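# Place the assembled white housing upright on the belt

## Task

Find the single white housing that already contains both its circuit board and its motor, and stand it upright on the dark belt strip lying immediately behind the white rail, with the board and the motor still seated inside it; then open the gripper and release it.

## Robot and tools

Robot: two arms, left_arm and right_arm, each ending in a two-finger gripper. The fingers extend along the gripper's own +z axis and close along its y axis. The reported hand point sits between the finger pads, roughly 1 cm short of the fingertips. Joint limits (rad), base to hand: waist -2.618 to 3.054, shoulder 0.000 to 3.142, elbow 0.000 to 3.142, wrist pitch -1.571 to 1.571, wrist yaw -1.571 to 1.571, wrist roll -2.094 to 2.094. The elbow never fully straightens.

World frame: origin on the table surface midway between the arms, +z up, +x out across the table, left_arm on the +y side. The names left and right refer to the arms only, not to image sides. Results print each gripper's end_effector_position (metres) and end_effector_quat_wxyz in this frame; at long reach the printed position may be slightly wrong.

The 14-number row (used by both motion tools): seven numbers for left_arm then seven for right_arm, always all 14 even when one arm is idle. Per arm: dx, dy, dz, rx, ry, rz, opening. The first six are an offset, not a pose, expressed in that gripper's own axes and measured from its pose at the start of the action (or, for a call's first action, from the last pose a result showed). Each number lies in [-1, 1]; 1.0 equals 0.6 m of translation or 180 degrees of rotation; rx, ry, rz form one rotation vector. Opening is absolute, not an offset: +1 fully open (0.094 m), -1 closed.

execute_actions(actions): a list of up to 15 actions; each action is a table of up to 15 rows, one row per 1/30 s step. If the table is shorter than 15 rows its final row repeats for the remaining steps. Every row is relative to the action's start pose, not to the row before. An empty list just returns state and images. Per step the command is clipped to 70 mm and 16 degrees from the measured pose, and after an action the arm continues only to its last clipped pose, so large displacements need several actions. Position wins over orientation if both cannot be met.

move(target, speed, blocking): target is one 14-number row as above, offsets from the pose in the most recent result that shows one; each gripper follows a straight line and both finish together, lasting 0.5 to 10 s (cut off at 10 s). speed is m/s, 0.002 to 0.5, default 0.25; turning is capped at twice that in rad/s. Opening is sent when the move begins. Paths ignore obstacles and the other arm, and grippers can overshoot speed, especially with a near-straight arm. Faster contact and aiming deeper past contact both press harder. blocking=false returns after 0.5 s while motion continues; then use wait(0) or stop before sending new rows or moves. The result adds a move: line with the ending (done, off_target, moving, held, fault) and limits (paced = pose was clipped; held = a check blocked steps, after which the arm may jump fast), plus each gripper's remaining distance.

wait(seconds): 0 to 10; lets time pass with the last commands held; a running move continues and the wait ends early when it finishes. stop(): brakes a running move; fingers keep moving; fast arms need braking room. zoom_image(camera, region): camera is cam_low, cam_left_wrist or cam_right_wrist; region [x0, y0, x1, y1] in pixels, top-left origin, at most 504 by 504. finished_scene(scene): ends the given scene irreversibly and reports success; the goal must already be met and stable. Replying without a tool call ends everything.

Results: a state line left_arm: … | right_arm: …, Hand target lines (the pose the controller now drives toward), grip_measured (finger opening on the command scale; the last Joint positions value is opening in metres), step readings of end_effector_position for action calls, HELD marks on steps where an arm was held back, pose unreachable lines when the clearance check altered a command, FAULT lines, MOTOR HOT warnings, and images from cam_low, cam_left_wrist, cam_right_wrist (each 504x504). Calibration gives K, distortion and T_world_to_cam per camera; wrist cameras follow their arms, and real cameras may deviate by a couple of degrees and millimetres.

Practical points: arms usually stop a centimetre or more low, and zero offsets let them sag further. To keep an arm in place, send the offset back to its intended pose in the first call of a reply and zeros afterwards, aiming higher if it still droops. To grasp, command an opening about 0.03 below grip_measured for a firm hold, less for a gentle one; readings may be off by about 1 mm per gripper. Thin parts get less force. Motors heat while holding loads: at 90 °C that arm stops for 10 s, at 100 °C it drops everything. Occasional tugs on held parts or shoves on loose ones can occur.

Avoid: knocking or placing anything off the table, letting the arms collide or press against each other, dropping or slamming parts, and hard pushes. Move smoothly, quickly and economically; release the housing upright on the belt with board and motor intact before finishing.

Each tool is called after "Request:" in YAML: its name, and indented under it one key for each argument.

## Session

Request:
execute_actions:
  actions: []

Scene clock: 0.00 s.
left_arm: end_effector_position=(+0.4595, +0.3783, +0.1347) grip_measured=+1.000 end_effector_quat_wxyz=(+0.144, +0.489, +0.858, -0.065) | right_arm: end_effector_position=(+0.2198, -0.1044, +0.3928) grip_measured=+1.000 end_effector_quat_wxyz=(+0.456, -0.023, +0.782, +0.424)
Joint positions: left_arm=[ 0.144  2.16   2.062 -1.369  0.299  1.323  0.094] | right_arm=[ 1.262  0.825  1.157 -0.568  0.301  0.791  0.094]
Joint velocities: left_arm=[ 0.012  0.002  0.007 -0.007  0.051 -0.007  0.   ] | right_arm=[ 0.007 -0.022 -0.007  0.037 -0.022 -0.007  0.   ]
Motor temperatures (°C, as the motors report them): left_arm=[23 23 24 25 22 24] | right_arm=[22 22 22 23 22 22]
Hand target (left_arm): +0.461, +0.376, +0.142; +0.153, +0.490, +0.856, -0.064
Hand target (right_arm): +0.219, -0.107, +0.398; +0.461, -0.024, +0.778, +0.426
camera_calibration (this result's frames):
cam_left_wrist: T_world_to_cam=[[-0.858903, -0.511222, 0.030606, 0.578144], [-0.511917, 0.858753, -0.0219947, -0.0413139], [-0.0150389, -0.0345591, -0.999289, 0.24947], [0, 0, 0, 1]] pos_world=[0.479172, 0.33966, 0.23069]
cam_right_wrist: T_world_to_cam=[[0.42866, -0.624445, -0.652931, 0.0992174], [-0.889309, -0.164198, -0.426813, 0.388992], [0.159311, 0.763615, -0.625709, 0.395751], [0, 0, 0, 1]] pos_world=[0.240356, -0.176374, 0.478434]

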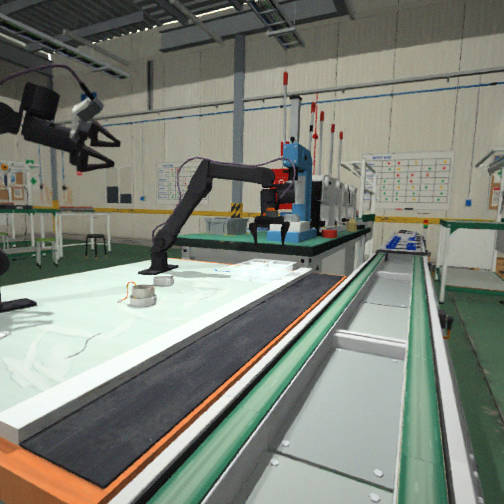

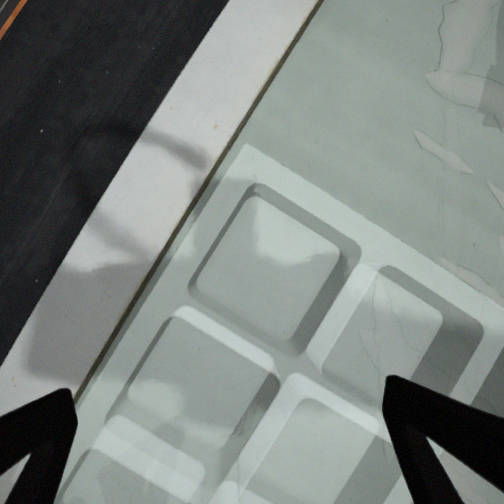

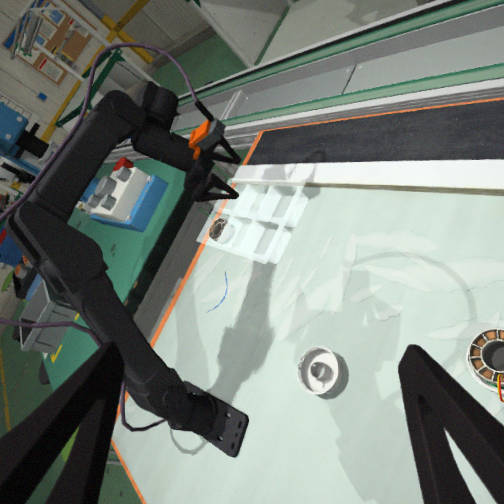

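Request:
move:
  target: [0,0,-0.01,0,0,0,1,0.323,-0.355,0.103,0.123,0.116,-0.187,1]
  speed: 0.25

Scene clock: 3.27 s.
left_arm: end_effector_position=(+0.4568, +0.3779, +0.1343) grip_measured=+1.000 end_effector_quat_wxyz=(+0.139, +0.489, +0.859, -0.068) | right_arm: end_effector_position=(+0.2395, -0.1273, +0.1042) grip_measured=+1.000 end_effector_quat_wxyz=(+0.404, -0.234, +0.876, +0.118)
Joint positions: left_arm=[ 0.144  2.16   2.062 -1.38   0.296  1.323  0.094] | right_arm=[ 1.195  0.941  0.443 -0.261  0.358  0.344  0.094]
Joint velocities: left_arm=[ 0.002 -0.012  0.007 -0.051 -0.051 -0.007  0.   ] | right_arm=[-0.002 -0.007 -0.007  0.022  0.037 -0.007  0.   ]
Motor temperatures (°C, as the motors report them): left_arm=[23 24 24 25 22 24] | right_arm=[22 22 22 24 22 22]
Hand target (left_arm): +0.458, +0.380, +0.140; +0.144, +0.489, +0.858, -0.065
Hand target (right_arm): +0.242, -0.129, +0.100; +0.408, -0.233, +0.876, +0.110
Off the commanded pose (left_arm): 0.007 m, 1 deg.
Off the commanded pose (right_arm): 0.005 m, 1 deg.
move: done
camera_calibration (this result's frames):
cam_left_wrist: T_world_to_cam=[[-0.858364, -0.511421, 0.0407421, 0.574165], [-0.512363, 0.858604, -0.0168335, -0.0428116], [-0.0263723, -0.035324, -0.999028, 0.254451], [0, 0, 0, 1]] pos_world=[0.477618, 0.339387, 0.23009]
cam_right_wrist: T_world_to_cam=[[0.510514, -0.859158, -0.0349698, -0.225834], [-0.848616, -0.496858, -0.181612, 0.201946], [0.138659, 0.122392, -0.982748, 0.190068], [0, 0, 0, 1]] pos_world=[0.260311, -0.116952, 0.215568]

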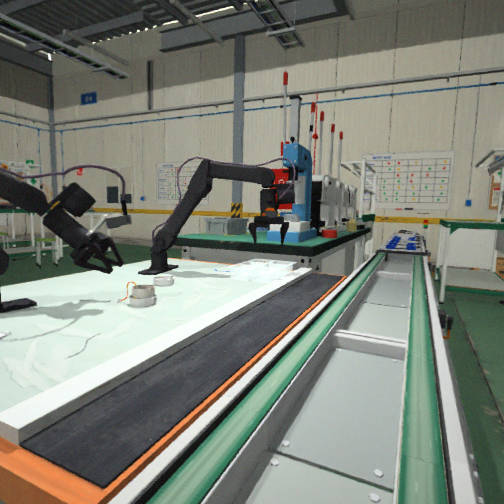

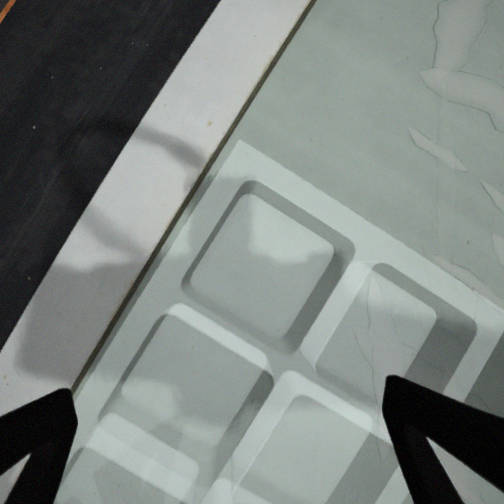

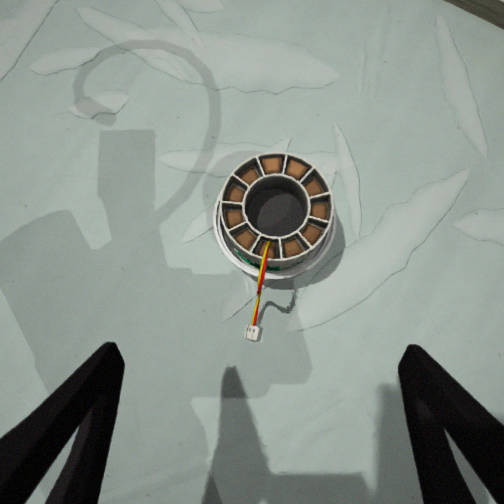

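Request:
move:
  target: [0,0,-0.01,0,0,0,1,-0.011,-0.0155,0.173,0,0,0,1]
  speed: 0.1

Request:
zoom_image:
  camera: "cam_low"
  region: [80, 230, 190, 330]

Scene clock: 5.27 s.
left_arm: end_effector_position=(+0.4541, +0.3775, +0.1340) grip_measured=+1.000 end_effector_quat_wxyz=(+0.134, +0.488, +0.860, -0.071) | right_arm: end_effector_position=(+0.3048, -0.1007, +0.0312) grip_measured=+1.000 end_effector_quat_wxyz=(+0.389, -0.239, +0.883, +0.111)
Joint positions: left_arm=[ 0.144  2.16   2.062 -1.391  0.294  1.323  0.094] | right_arm=[1.001 1.491 0.443 0.289 0.21  0.208 0.094]
Joint velocities: left_arm=[-0.017 -0.007 -0.012  0.007  0.022 -0.022  0.   ] | right_arm=[-0.012  0.007 -0.017  0.066 -0.066 -0.051  0.   ]
Motor temperatures (°C, as the motors report them): left_arm=[23 25 24 25 22 24] | right_arm=[22 22 22 24 22 22]
Hand target (left_arm): +0.456, +0.379, +0.140; +0.139, +0.489, +0.859, -0.068
Hand target (right_arm): +0.317, -0.092, +0.041; +0.404, -0.234, +0.876, +0.119
Off the commanded pose (left_arm): 0.007 m, 1 deg.
Off the commanded pose (right_arm): 0.018 m, 2 deg.
move: off_target (right_arm)
camera_calibration (this result's frames):
cam_left_wrist: T_world_to_cam=[[-0.857727, -0.511536, 0.0513298, 0.569947], [-0.512702, 0.858484, -0.0119455, -0.0442908], [-0.0379553, -0.0365629, -0.99861, 0.259678], [0, 0, 0, 1]] pos_world=[0.476008, 0.339066, 0.229533]
cam_right_wrist: T_world_to_cam=[[0.512232, -0.858423, -0.0269954, -0.239594], [-0.851621, -0.503603, -0.14535, 0.256403], [0.111177, 0.0974427, -0.989012, 0.112051], [0, 0, 0, 1]] pos_world=[0.328628, -0.0874664, 0.14162]

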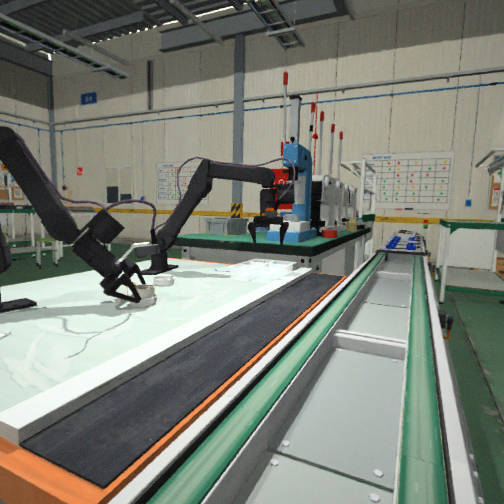

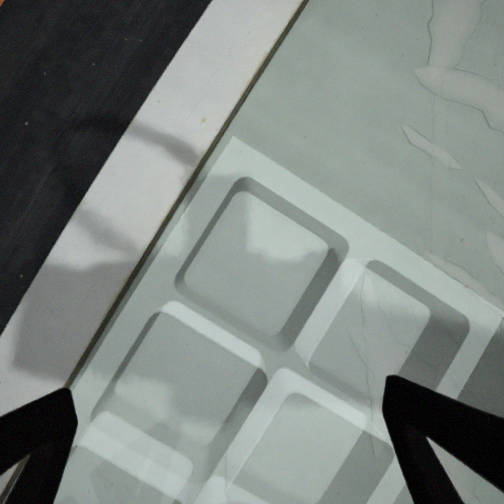

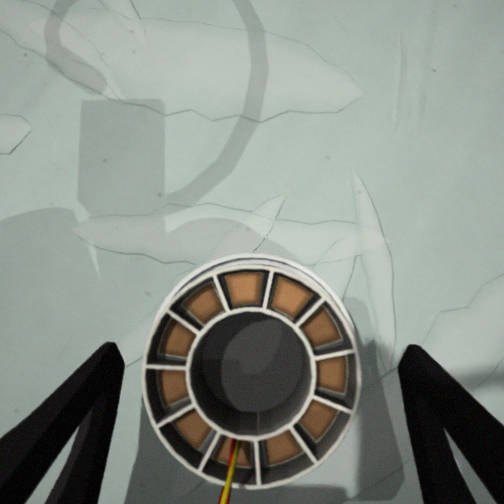

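Region (80, 230, 190, 330) of cam_low's 504x504 image, scaled by 4.582, with more detail than that image has; it fills the top 458 rows of this view, and the rest is white.

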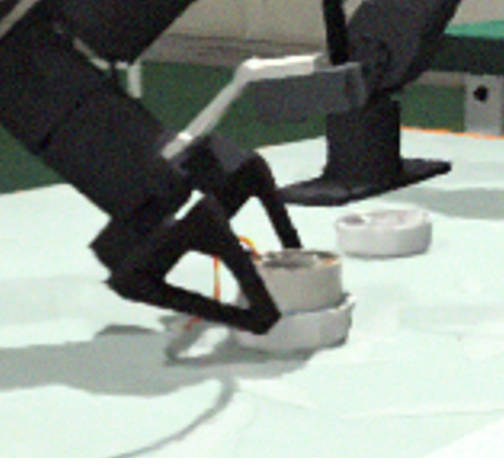

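Request:
move:
  target: [0,0,0,0,0,0,1,0.005,0.004,0.031,0,-0.003,0,0.8]
  speed: 0.03

Request:
zoom_image:
  camera: "cam_low"
  region: [80, 230, 190, 330]

Scene clock: 6.50 s.
left_arm: end_effector_position=(+0.4540, +0.3779, +0.1339) grip_measured=+1.000 end_effector_quat_wxyz=(+0.133, +0.488, +0.860, -0.071) | right_arm: end_effector_position=(+0.3093, -0.0958, +0.0154) grip_measured=+0.802 end_effector_quat_wxyz=(+0.388, -0.239, +0.883, +0.110)
Joint positions: left_arm=[ 0.144  2.16   2.062 -1.391  0.292  1.323  0.094] | right_arm=[1.001 1.589 0.443 0.384 0.21  0.208 0.085]
Joint velocities: left_arm=[-0.002 -0.002  0.002  0.081  0.007 -0.022  0.   ] | right_arm=[-0.017  0.012 -0.007  0.037 -0.022  0.037  0.   ]
Motor temperatures (°C, as the motors report them): left_arm=[23 25 24 25 22 24] | right_arm=[22 22 22 24 22 22]
Hand target (left_arm): +0.454, +0.377, +0.134; +0.134, +0.488, +0.860, -0.071
Hand target (right_arm): +0.314, -0.093, +0.016; +0.393, -0.238, +0.881, +0.112
Off the commanded pose (left_arm): 0.000 m, 0 deg.
Off the commanded pose (right_arm): 0.005 m, 1 deg.
move: done
camera_calibration (this result's frames):
cam_left_wrist: T_world_to_cam=[[-0.857597, -0.511808, 0.0507987, 0.570168], [-0.51287, 0.858411, -0.0097276, -0.044863], [-0.0386275, -0.0343955, -0.998662, 0.259064], [0, 0, 0, 1]] pos_world=[0.475972, 0.339238, 0.229317]
cam_right_wrist: T_world_to_cam=[[0.512184, -0.858475, -0.0262346, -0.238114], [-0.851881, -0.503886, -0.14282, 0.260469], [0.109388, 0.0954989, -0.989401, 0.0958127], [0, 0, 0, 1]] pos_world=[0.333366, -0.082318, 0.12575]

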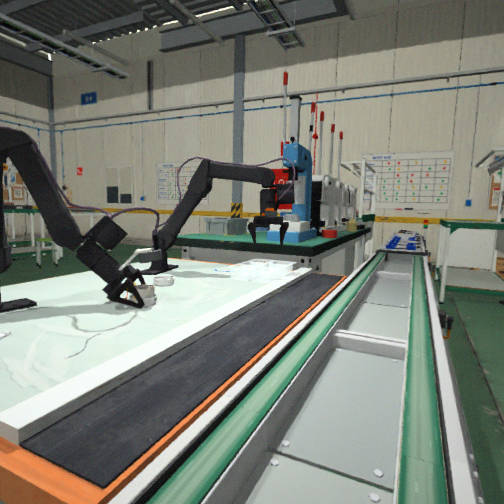

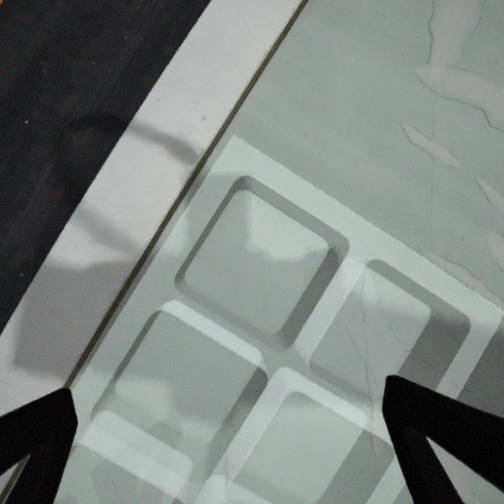

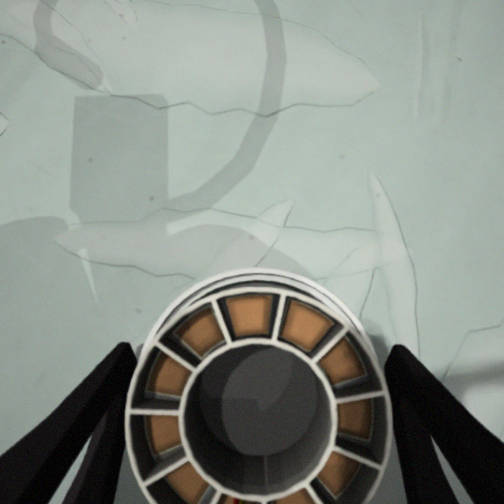

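Region (80, 230, 190, 330) of cam_low's 504x504 image, scaled by 4.582, with more detail than that image has; it fills the top 458 rows of this view, and the rest is white.

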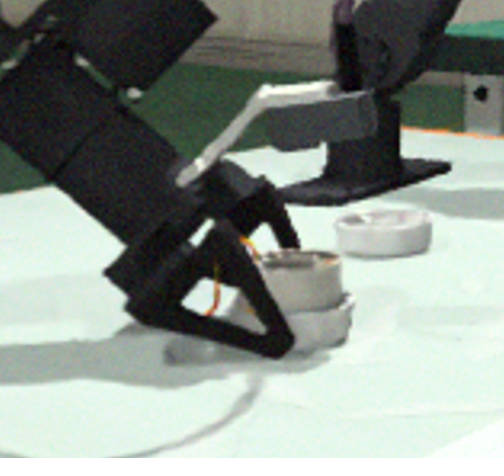

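Request:
execute_actions:
  actions:
    - [[0,0,0,0,0,0,1,0,0,0,0,0,0,0.76],[0,0,0,0,0,0,1,0,0,0,0,0,0,0.72],[0,0,0,0,0,0,1,0,0,0,0,0,0,0.68],[0,0,0,0,0,0,1,0,0,0,0,0,0,0.64],[0,0,0,0,0,0,1,0,0,0,0,0,0,0.60],[0,0,0,0,0,0,1,0,0,0,0,0,0,0.57],[0,0,0,0,0,0,1,0,0,0,0,0,0,0.54],[0,0,0,0,0,0,1,0,0,0,0,0,0,0.52],[0,0,0,0,0,0,1,0,0,0,0,0,0,0.50],[0,0,0,0,0,0,1,0,0,0,0,0,0,0.48],[0,0,0,0,0,0,1,0,0,0,0,0,0,0.46],[0,0,0,0,0,0,1,0,0,0,0,0,0,0.44],[0,0,0,0,0,0,1,0,0,0,0,0,0,0.42],[0,0,0,0,0,0,1,0,0,0,0,0,0,0.40],[0,0,0,0,0,0,1,0,0,0,0,0,0,0.385]]

Request:
wait:
  seconds: 0.3

Scene clock: 7.27 s.
left_arm: end_effector_position=(+0.4539, +0.3782, +0.1337) grip_measured=+1.000 end_effector_quat_wxyz=(+0.133, +0.488, +0.860, -0.070) | right_arm: end_effector_position=(+0.3093, -0.0956, +0.0153) grip_measured=+0.413 end_effector_quat_wxyz=(+0.388, -0.239, +0.883, +0.110)
Joint positions: left_arm=[ 0.144  2.16   2.062 -1.391  0.29   1.323  0.094] | right_arm=[1.001 1.589 0.443 0.386 0.21  0.208 0.066]
Joint velocities: left_arm=[ 0.002 -0.022 -0.002 -0.022 -0.051 -0.022  0.   ] | right_arm=[ 0.007 -0.012  0.007 -0.081 -0.007  0.066  0.   ]
Motor temperatures (°C, as the motors report them): left_arm=[23 25 24 25 22 24] | right_arm=[22 22 22 25 22 22]
Hand target (left_arm): +0.454, +0.378, +0.134; +0.133, +0.488, +0.860, -0.071
Hand target (right_arm): +0.309, -0.096, +0.015; +0.388, -0.239, +0.883, +0.110
Off the commanded pose (left_arm): 0.000 m, 0 deg.
Off the commanded pose (right_arm): 0.000 m, 0 deg.
Step readings (end_effector_position):
0: left_arm (+0.4540, +0.3779, +0.1339) | right_arm (+0.3094, -0.0957, +0.0153)
1: left_arm (+0.4540, +0.3779, +0.1338) | right_arm (+0.3094, -0.0957, +0.0153)
2: left_arm (+0.4540, +0.3780, +0.1338) | right_arm (+0.3094, -0.0957, +0.0153)
4: left_arm (+0.4539, +0.3781, +0.1338) | right_arm (+0.3094, -0.0957, +0.0153)
8: left_arm (+0.4539, +0.3782, +0.1337) | right_arm (+0.3094, -0.0957, +0.0153)
15: end_effector_position above
camera_calibration (this result's frames):
cam_left_wrist: T_world_to_cam=[[-0.857467, -0.512078, 0.0502669, 0.570389], [-0.513036, 0.858334, -0.00750974, -0.0454338], [-0.0393002, -0.0322281, -0.998708, 0.258448], [0, 0, 0, 1]] pos_world=[0.475937, 0.33941, 0.229101]
cam_right_wrist: T_world_to_cam=[[0.512423, -0.858321, -0.0265954, -0.23807], [-0.851733, -0.504056, -0.143106, 0.260501], [0.109426, 0.0959831, -0.98935, 0.0957657], [0, 0, 0, 1]] pos_world=[0.33339, -0.0822253, 0.125694]

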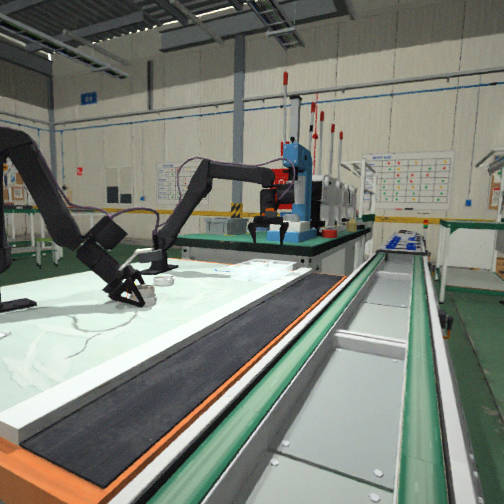

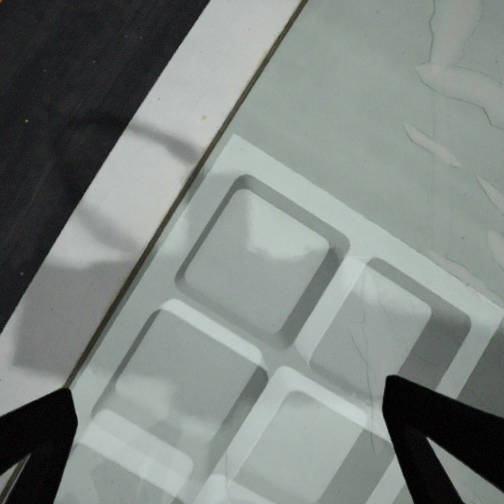

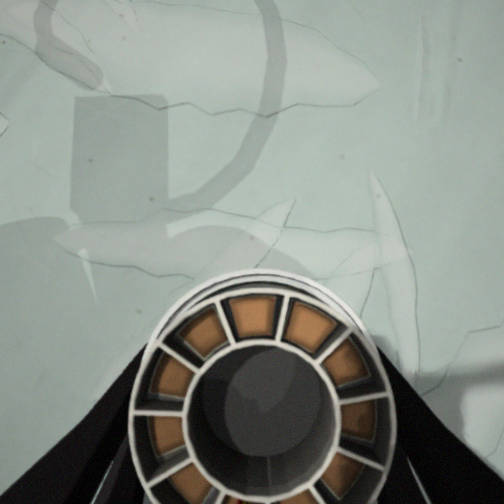

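Scene clock: 7.57 s.
left_arm: end_effector_position=(+0.4539, +0.3783, +0.1337) grip_measured=+1.000 end_effector_quat_wxyz=(+0.132, +0.488, +0.860, -0.070) | right_arm: end_effector_position=(+0.3093, -0.0956, +0.0153) grip_measured=+0.413 end_effector_quat_wxyz=(+0.388, -0.239, +0.883, +0.110)
Joint positions: left_arm=[ 0.144  2.16   2.062 -1.391  0.289  1.323  0.094] | right_arm=[1.001 1.589 0.443 0.386 0.21  0.208 0.066]
Joint velocities: left_arm=[-0.002  0.022  0.012 -0.022  0.037  0.037  0.   ] | right_arm=[-0.002 -0.002 -0.007 -0.066 -0.007  0.007 -0.   ]
Motor temperatures (°C, as the motors report them): left_arm=[23 25 24 25 22 24] | right_arm=[22 22 22 25 22 22]
Hand target (left_arm): +0.454, +0.378, +0.134; +0.133, +0.488, +0.860, -0.070
Hand target (right_arm): +0.309, -0.096, +0.015; +0.388, -0.239, +0.883, +0.110
Off the commanded pose (left_arm): 0.000 m, 0 deg.
Off the commanded pose (right_arm): 0.000 m, 0 deg.
wait: 0.30 s; at rest by 0.17 s
camera_calibration (this result's frames):
cam_left_wrist: T_world_to_cam=[[-0.857445, -0.512123, 0.0501782, 0.570425], [-0.513064, 0.858321, -0.0071401, -0.0455288], [-0.0394123, -0.0318668, -0.998715, 0.258345], [0, 0, 0, 1]] pos_world=[0.475931, 0.339439, 0.229065]
cam_right_wrist: T_world_to_cam=[[0.512423, -0.858321, -0.0265954, -0.23807], [-0.851733, -0.504056, -0.143106, 0.260501], [0.109426, 0.0959831, -0.98935, 0.0957657], [0, 0, 0, 1]] pos_world=[0.33339, -0.0822253, 0.125694]

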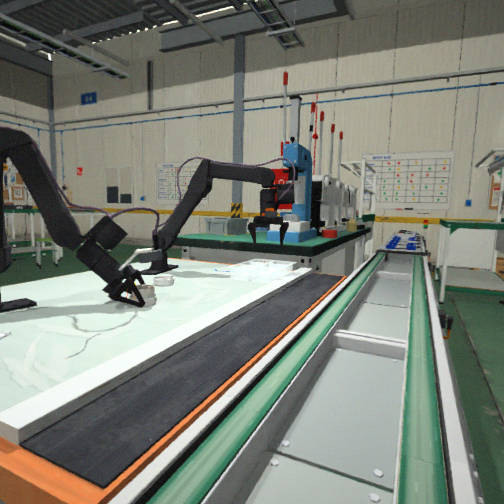

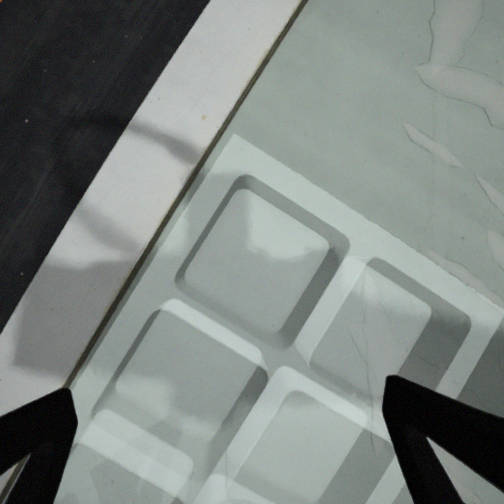

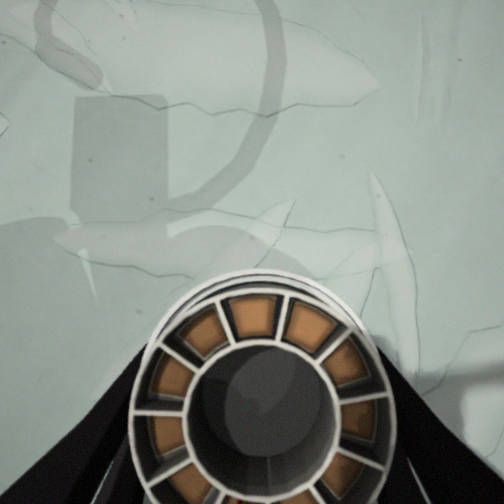

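Request:
move:
  target: [0,0,0,0,0,0,1,-0.123,0.001,-0.112,0,-0.02,0,0.385]
  speed: 0.12

Scene clock: 9.20 s.
left_arm: end_effector_position=(+0.4538, +0.3787, +0.1336) grip_measured=+1.000 end_effector_quat_wxyz=(+0.132, +0.488, +0.860, -0.069) | right_arm: end_effector_position=(+0.3013, -0.1054, +0.0896) grip_measured=+0.413 end_effector_quat_wxyz=(+0.384, -0.241, +0.885, +0.105)
Joint positions: left_arm=[ 0.144  2.16   2.062 -1.391  0.287  1.323  0.094] | right_arm=[ 1.001  1.277  0.581 -0.078  0.214  0.206  0.066]
Joint velocities: left_arm=[ 0.002 -0.007 -0.007  0.051 -0.066  0.007  0.   ] | right_arm=[-0.002 -0.007 -0.002  0.007 -0.037  0.007 -0.001]
Motor temperatures (°C, as the motors report them): left_arm=[23 25 24 25 22 24] | right_arm=[22 22 23 25 22 22]
Hand target (left_arm): +0.454, +0.378, +0.134; +0.132, +0.488, +0.860, -0.070
Hand target (right_arm): +0.308, -0.097, +0.116; +0.416, -0.235, +0.871, +0.118
Off the commanded pose (left_arm): 0.000 m, 0 deg.
Off the commanded pose (right_arm): 0.029 m, 4 deg.
move: off_target (right_arm)
camera_calibration (this result's frames):
cam_left_wrist: T_world_to_cam=[[-0.857315, -0.512392, 0.0496455, 0.570646], [-0.513228, 0.858238, -0.00492231, -0.046098], [-0.0400855, -0.0296995, -0.998755, 0.257727], [0, 0, 0, 1]] pos_world=[0.475896, 0.339612, 0.228849]
cam_right_wrist: T_world_to_cam=[[0.510811, -0.859487, -0.0188087, -0.240728], [-0.853382, -0.504295, -0.132005, 0.258837], [0.103972, 0.0834808, -0.991071, 0.171522], [0, 0, 0, 1]] pos_world=[0.32602, -0.0906912, 0.199631]

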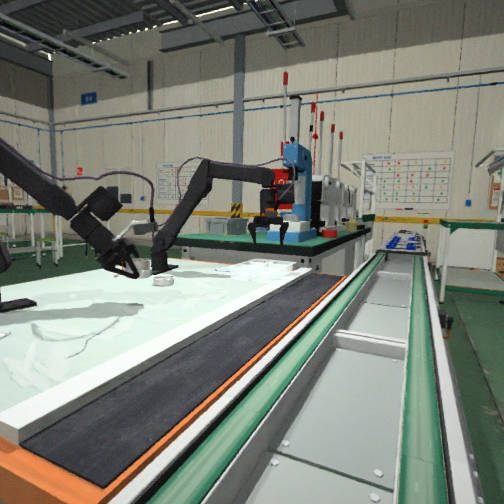

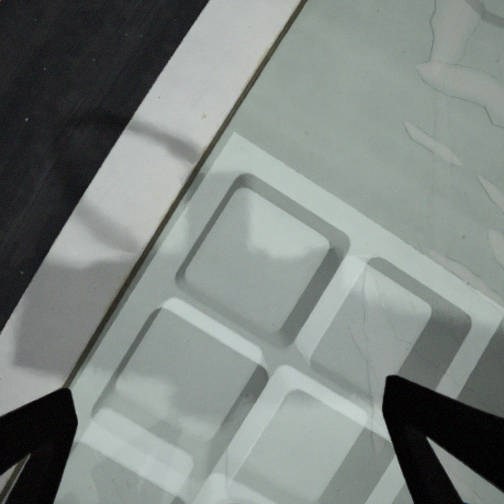

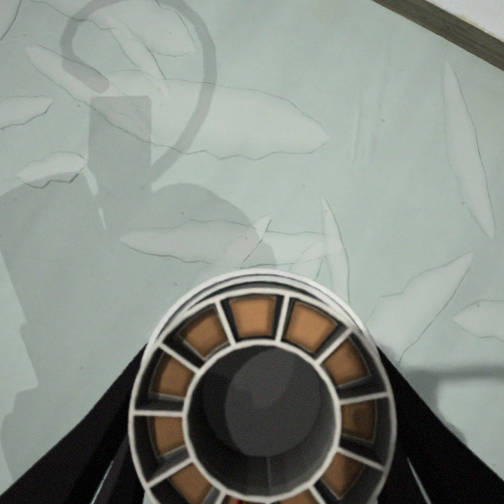

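Request:
move:
  target: [0,0,0,0,0,0,1,-0.376,-0.364,0.292,0.0406,-0.031,0.038,0.385]
  speed: 0.2

Scene clock: 11.97 s.
left_arm: end_effector_position=(+0.4537, +0.3791, +0.1335) grip_measured=+1.000 end_effector_quat_wxyz=(+0.131, +0.488, +0.860, -0.068) | right_arm: end_effector_position=(+0.6448, -0.1549, +0.1141) grip_measured=+0.413 end_effector_quat_wxyz=(+0.412, -0.154, +0.894, +0.080)
Joint positions: left_arm=[ 0.144  2.16   2.062 -1.391  0.285  1.323  0.094] | right_arm=[ 0.441  2.285  1.873 -0.295 -0.072 -0.041  0.066]
Joint velocities: left_arm=[ 0.012  0.002 -0.002 -0.066 -0.051 -0.037  0.   ] | right_arm=[ 0.002 -0.017 -0.017  0.051  0.022 -0.037  0.001]
Motor temperatures (°C, as the motors report them): left_arm=[23 26 25 25 22 24] | right_arm=[22 23 23 25 22 22]
Hand target (left_arm): +0.454, +0.379, +0.134; +0.132, +0.488, +0.860, -0.069
Hand target (right_arm): +0.654, -0.153, +0.135; +0.435, -0.156, +0.883, +0.085
Off the commanded pose (left_arm): 0.000 m, 0 deg.
Off the commanded pose (right_arm): 0.023 m, 3 deg.
move: off_target (right_arm)
camera_calibration (this result's frames):
cam_left_wrist: T_world_to_cam=[[-0.857186, -0.51266, 0.0491122, 0.570866], [-0.513392, 0.85815, -0.0027046, -0.0466657], [-0.0407591, -0.0275321, -0.99879, 0.257108], [0, 0, 0, 1]] pos_world=[0.47586, 0.339785, 0.228634]
cam_right_wrist: T_world_to_cam=[[0.346196, -0.937569, -0.0333645, -0.362593], [-0.925037, -0.335208, -0.178725, 0.607998], [0.156383, 0.0927371, -0.983333, 0.130984], [0, 0, 0, 1]] pos_world=[0.667465, -0.148297, 0.225368]

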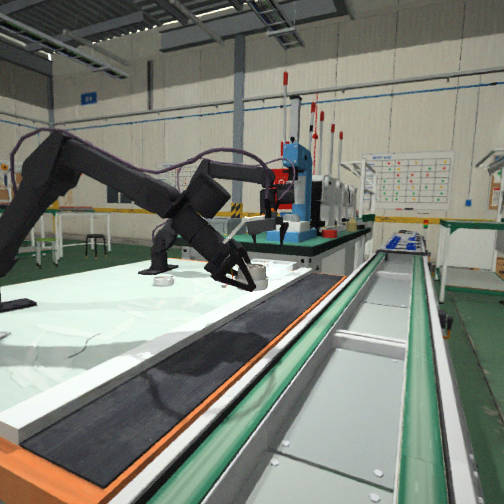

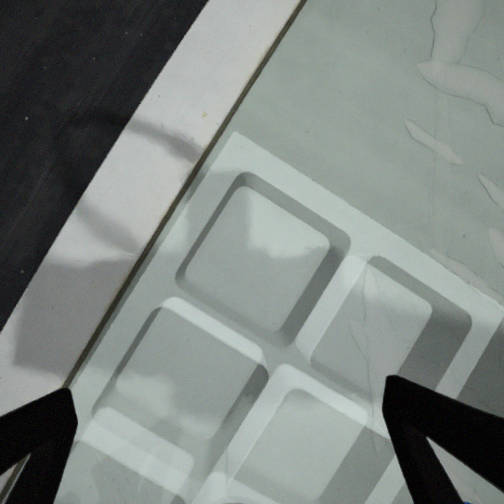

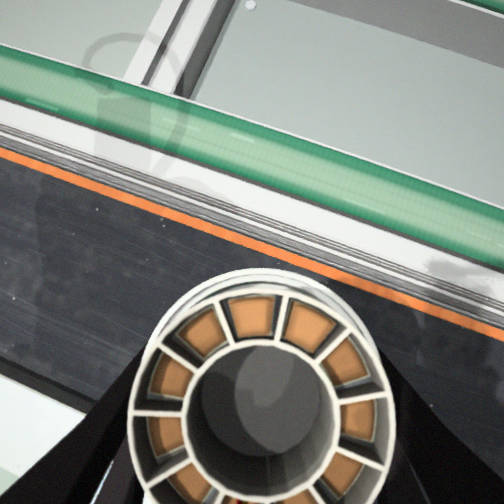

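Request:
move:
  target: [0,0,0,0,0,0,1,0.0875,-0.002,0.074,0,0,0,0.385]
  speed: 0.07

Request:
zoom_image:
  camera: "cam_low"
  region: [190, 240, 310, 350]

Scene clock: 13.57 s.
left_arm: end_effector_position=(+0.4536, +0.3794, +0.1334) grip_measured=+1.000 end_effector_quat_wxyz=(+0.130, +0.488, +0.860, -0.067) | right_arm: end_effector_position=(+0.6382, -0.1567, +0.0370) grip_measured=+0.413 end_effector_quat_wxyz=(+0.390, -0.155, +0.904, +0.078)
Joint positions: left_arm=[ 0.144  2.16   2.062 -1.391  0.282  1.323  0.094] | right_arm=[ 0.441  2.37   1.74  -0.124 -0.073 -0.041  0.066]
Joint velocities: left_arm=[-0.017 -0.012  0.007  0.037  0.037 -0.022  0.   ] | right_arm=[ 0.007 -0.007 -0.017  0.037 -0.037  0.007  0.   ]
Motor temperatures (°C, as the motors report them): left_arm=[23 26 25 25 22 24] | right_arm=[22 23 23 26 22 22]
Hand target (left_arm): +0.454, +0.379, +0.133; +0.131, +0.488, +0.860, -0.068
Hand target (right_arm): +0.645, -0.155, +0.045; +0.412, -0.154, +0.895, +0.080
Off the commanded pose (left_arm): 0.000 m, 0 deg.
Off the commanded pose (right_arm): 0.011 m, 3 deg.
move: off_target (right_arm)
camera_calibration (this result's frames):
cam_left_wrist: T_world_to_cam=[[-0.857057, -0.512927, 0.0485783, 0.571086], [-0.513553, 0.858058, -0.000486967, -0.0472319], [-0.0414332, -0.0253649, -0.998819, 0.256488], [0, 0, 0, 1]] pos_world=[0.475824, 0.339959, 0.22842]
cam_right_wrist: T_world_to_cam=[[0.345058, -0.937832, -0.0374875, -0.363664], [-0.932042, -0.337675, -0.131426, 0.589844], [0.110597, 0.0802895, -0.990617, 0.0839404], [0, 0, 0, 1]] pos_world=[0.665961, -0.14862, 0.147041]

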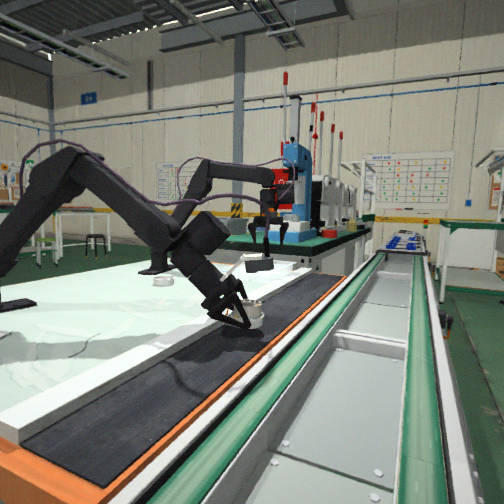

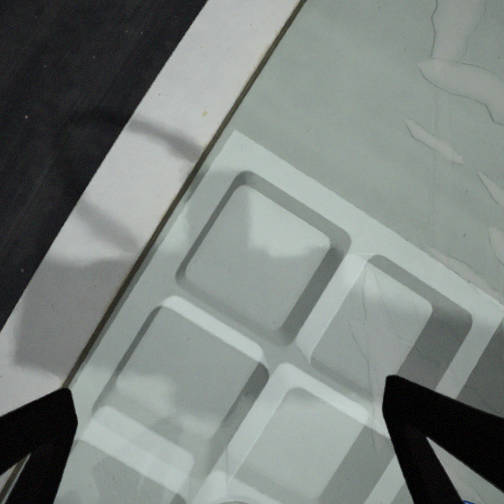

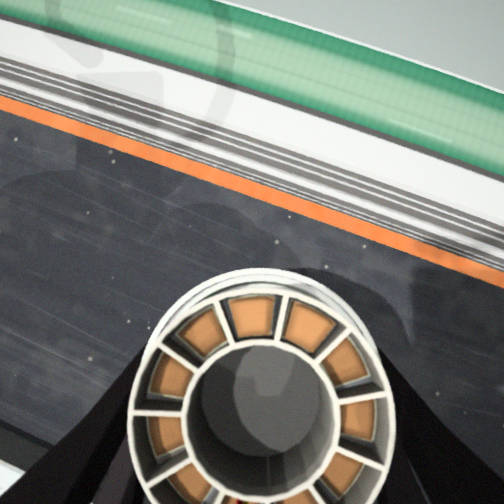

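Region (190, 240, 310, 350) of cam_low's 504x504 image, scaled by 4.200, with more detail than that image has; it fills the top 462 rows of this view, and the rest is white.

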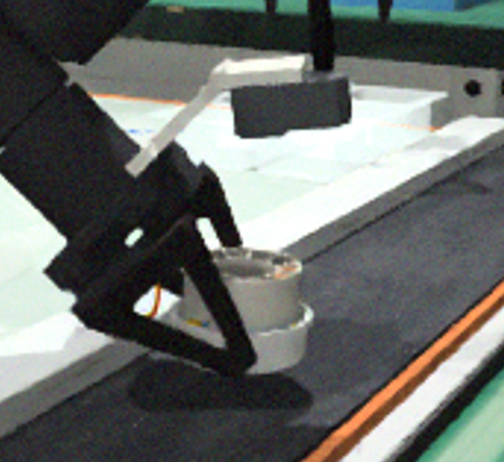

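Request:
execute_actions:
  actions:
    - [[0,0,0,0,0,0,1,-0.0163,0,0.0011,0,-0.017,0,0.385],[0,0,0,0,0,0,1,-0.0149,0,0.0027,0,-0.017,0,0.385],[0,0,0,0,0,0,1,-0.0135,0,0.0043,0,-0.017,0,0.385],[0,0,0,0,0,0,1,-0.0121,0,0.0059,0,-0.017,0,0.385],[0,0,0,0,0,0,1,-0.0107,0,0.0075,0,-0.017,0,0.385],[0,0,0,0,0,0,1,-0.0093,0,0.0091,0,-0.017,0,0.385],[0,0,0,0,0,0,1,-0.0079,0,0.0107,0,-0.017,0,0.385],[0,0,0,0,0,0,1,-0.0065,0,0.0123,0,-0.017,0,0.385],[0,0,0,0,0,0,1,-0.0051,0,0.0139,0,-0.017,0,0.385],[0,0,0,0,0,0,1,-0.0037,0,0.0155,0,-0.017,0,0.385],[0,0,0,0,0,0,1,-0.0023,0,0.0171,0,-0.017,0,0.385],[0,0,0,0,0,0,1,-0.0009,0,0.0187,0,-0.017,0,0.385],[0,0,0,0,0,0,1,0.0005,0,0.0203,0,-0.017,0,0.385],[0,0,0,0,0,0,1,0.0019,0,0.0219,0,-0.017,0,0.385],[0,0,0,0,0,0,1,0.0032,0,0.0235,0,-0.017,0,0.385]]

Request:
wait:
  seconds: 0.4

Request:
zoom_image:
  camera: "cam_low"
  region: [190, 240, 310, 350]

Scene clock: 14.43 s.
left_arm: end_effector_position=(+0.4534, +0.3798, +0.1333) grip_measured=+1.000 end_effector_quat_wxyz=(+0.129, +0.488, +0.861, -0.066) | right_arm: end_effector_position=(+0.6438, -0.1552, +0.0306) grip_measured=+0.413 end_effector_quat_wxyz=(+0.403, -0.154, +0.898, +0.079)
Joint positions: left_arm=[ 0.144  2.16   2.062 -1.391  0.28   1.323  0.094] | right_arm=[ 0.441  2.393  1.732 -0.065 -0.073 -0.041  0.066]
Joint velocities: left_arm=[ 0.002 -0.012 -0.012  0.037 -0.081  0.037  0.   ] | right_arm=[-0.002  0.105 -0.085  0.081  0.022 -0.037  0.   ]
Motor temperatures (°C, as the motors report them): left_arm=[23 26 25 25 22 24] | right_arm=[22 24 23 26 22 22]
Hand target (left_arm): +0.454, +0.379, +0.133; +0.130, +0.488, +0.860, -0.067
Hand target (right_arm): +0.646, -0.154, +0.026; +0.414, -0.153, +0.894, +0.082
Off the commanded pose (left_arm): 0.000 m, 0 deg.
Off the commanded pose (right_arm): 0.006 m, 1 deg.
Step readings (end_effector_position):
0: left_arm (+0.4536, +0.3794, +0.1334) | right_arm (+0.6391, -0.1564, +0.0380)
1: left_arm (+0.4535, +0.3795, +0.1334) | right_arm (+0.6394, -0.1564, +0.0383)
2: left_arm (+0.4535, +0.3796, +0.1333) | right_arm (+0.6398, -0.1563, +0.0387)
4: left_arm (+0.4535, +0.3797, +0.1333) | right_arm (+0.6407, -0.1560, +0.0398)
8: left_arm (+0.4535, +0.3798, +0.1333) | right_arm (+0.6430, -0.1554, +0.0418)
15: end_effector_position above
camera_calibration (this result's frames):
cam_left_wrist: T_world_to_cam=[[-0.856928, -0.513192, 0.0480436, 0.571306], [-0.513713, 0.85796, 0.00173056, -0.0477968], [-0.0421076, -0.0231977, -0.998844, 0.255866], [0, 0, 0, 1]] pos_world=[0.475788, 0.340133, 0.228206]
cam_right_wrist: T_world_to_cam=[[0.346046, -0.937563, -0.03505, -0.365071], [-0.928084, -0.336594, -0.159262, 0.593229], [0.137521, 0.0876415, -0.986614, 0.0605669], [0, 0, 0, 1]] pos_world=[0.668569, -0.147908, 0.141439]

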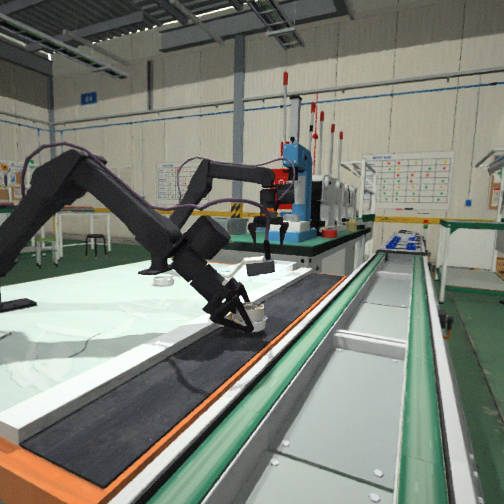

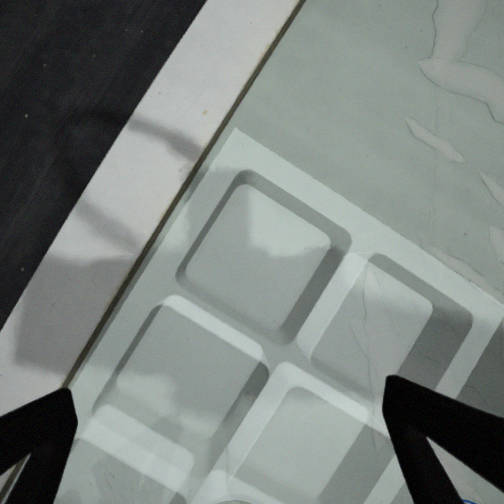

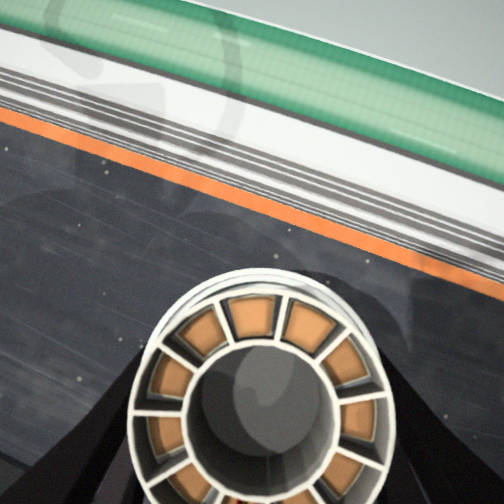

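Scene clock: 14.83 s.
left_arm: end_effector_position=(+0.4534, +0.3798, +0.1333) grip_measured=+1.000 end_effector_quat_wxyz=(+0.129, +0.488, +0.861, -0.066) | right_arm: end_effector_position=(+0.6422, -0.1557, +0.0218) grip_measured=+0.413 end_effector_quat_wxyz=(+0.399, -0.155, +0.901, +0.078)
Joint positions: left_arm=[ 0.144  2.16   2.062 -1.391  0.28   1.323  0.094] | right_arm=[ 0.441  2.405  1.723 -0.055 -0.072 -0.041  0.066]
Joint velocities: left_arm=[ 0.002  0.007 -0.002  0.037  0.022 -0.037  0.   ] | right_arm=[ 0.002  0.007 -0.002  0.051 -0.022  0.007 -0.001]
Motor temperatures (°C, as the motors report them): left_arm=[23 26 25 25 22 24] | right_arm=[22 24 23 26 22 22]
Hand target (left_arm): +0.454, +0.379, +0.133; +0.130, +0.488, +0.860, -0.067
Hand target (right_arm): +0.646, -0.154, +0.026; +0.414, -0.153, +0.894, +0.082
Off the commanded pose (left_arm): 0.000 m, 0 deg.
Off the commanded pose (right_arm): 0.006 m, 2 deg.
wait: 0.40 s; at rest by 0.27 s
camera_calibration (this result's frames):
cam_left_wrist: T_world_to_cam=[[-0.856928, -0.513192, 0.0480436, 0.571306], [-0.513713, 0.85796, 0.00173056, -0.0477968], [-0.0421076, -0.0231977, -0.998844, 0.255866], [0, 0, 0, 1]] pos_world=[0.475788, 0.340133, 0.228206]
cam_right_wrist: T_world_to_cam=[[0.345687, -0.937683, -0.0353716, -0.365082], [-0.929545, -0.337048, -0.149479, 0.590796], [0.128242, 0.0845526, -0.988132, 0.05761], [0, 0, 0, 1]] pos_world=[0.667988, -0.148076, 0.132324]

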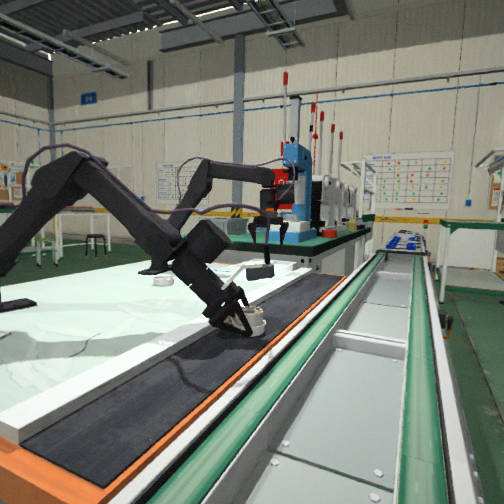

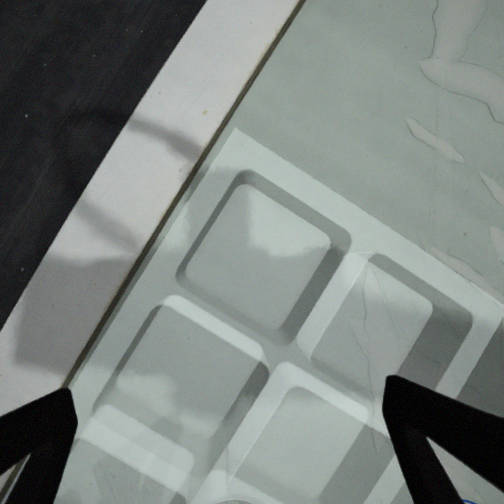

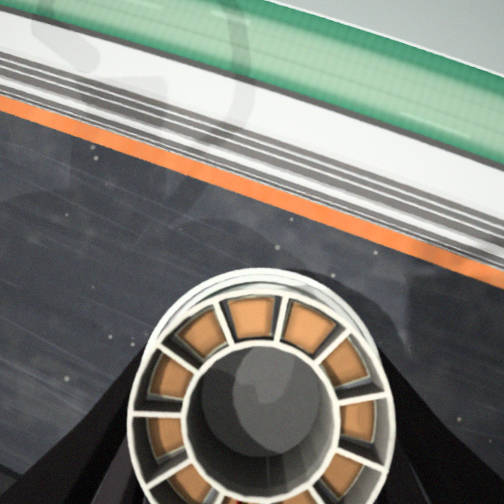

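Region (190, 240, 310, 350) of cam_low's 504x504 image, scaled by 4.200, with more detail than that image has; it fills the top 462 rows of this view, and the rest is white.

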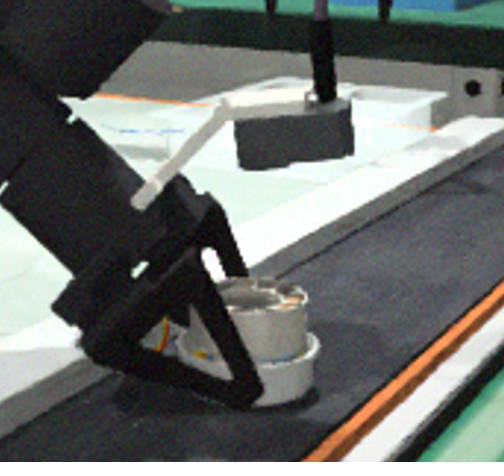

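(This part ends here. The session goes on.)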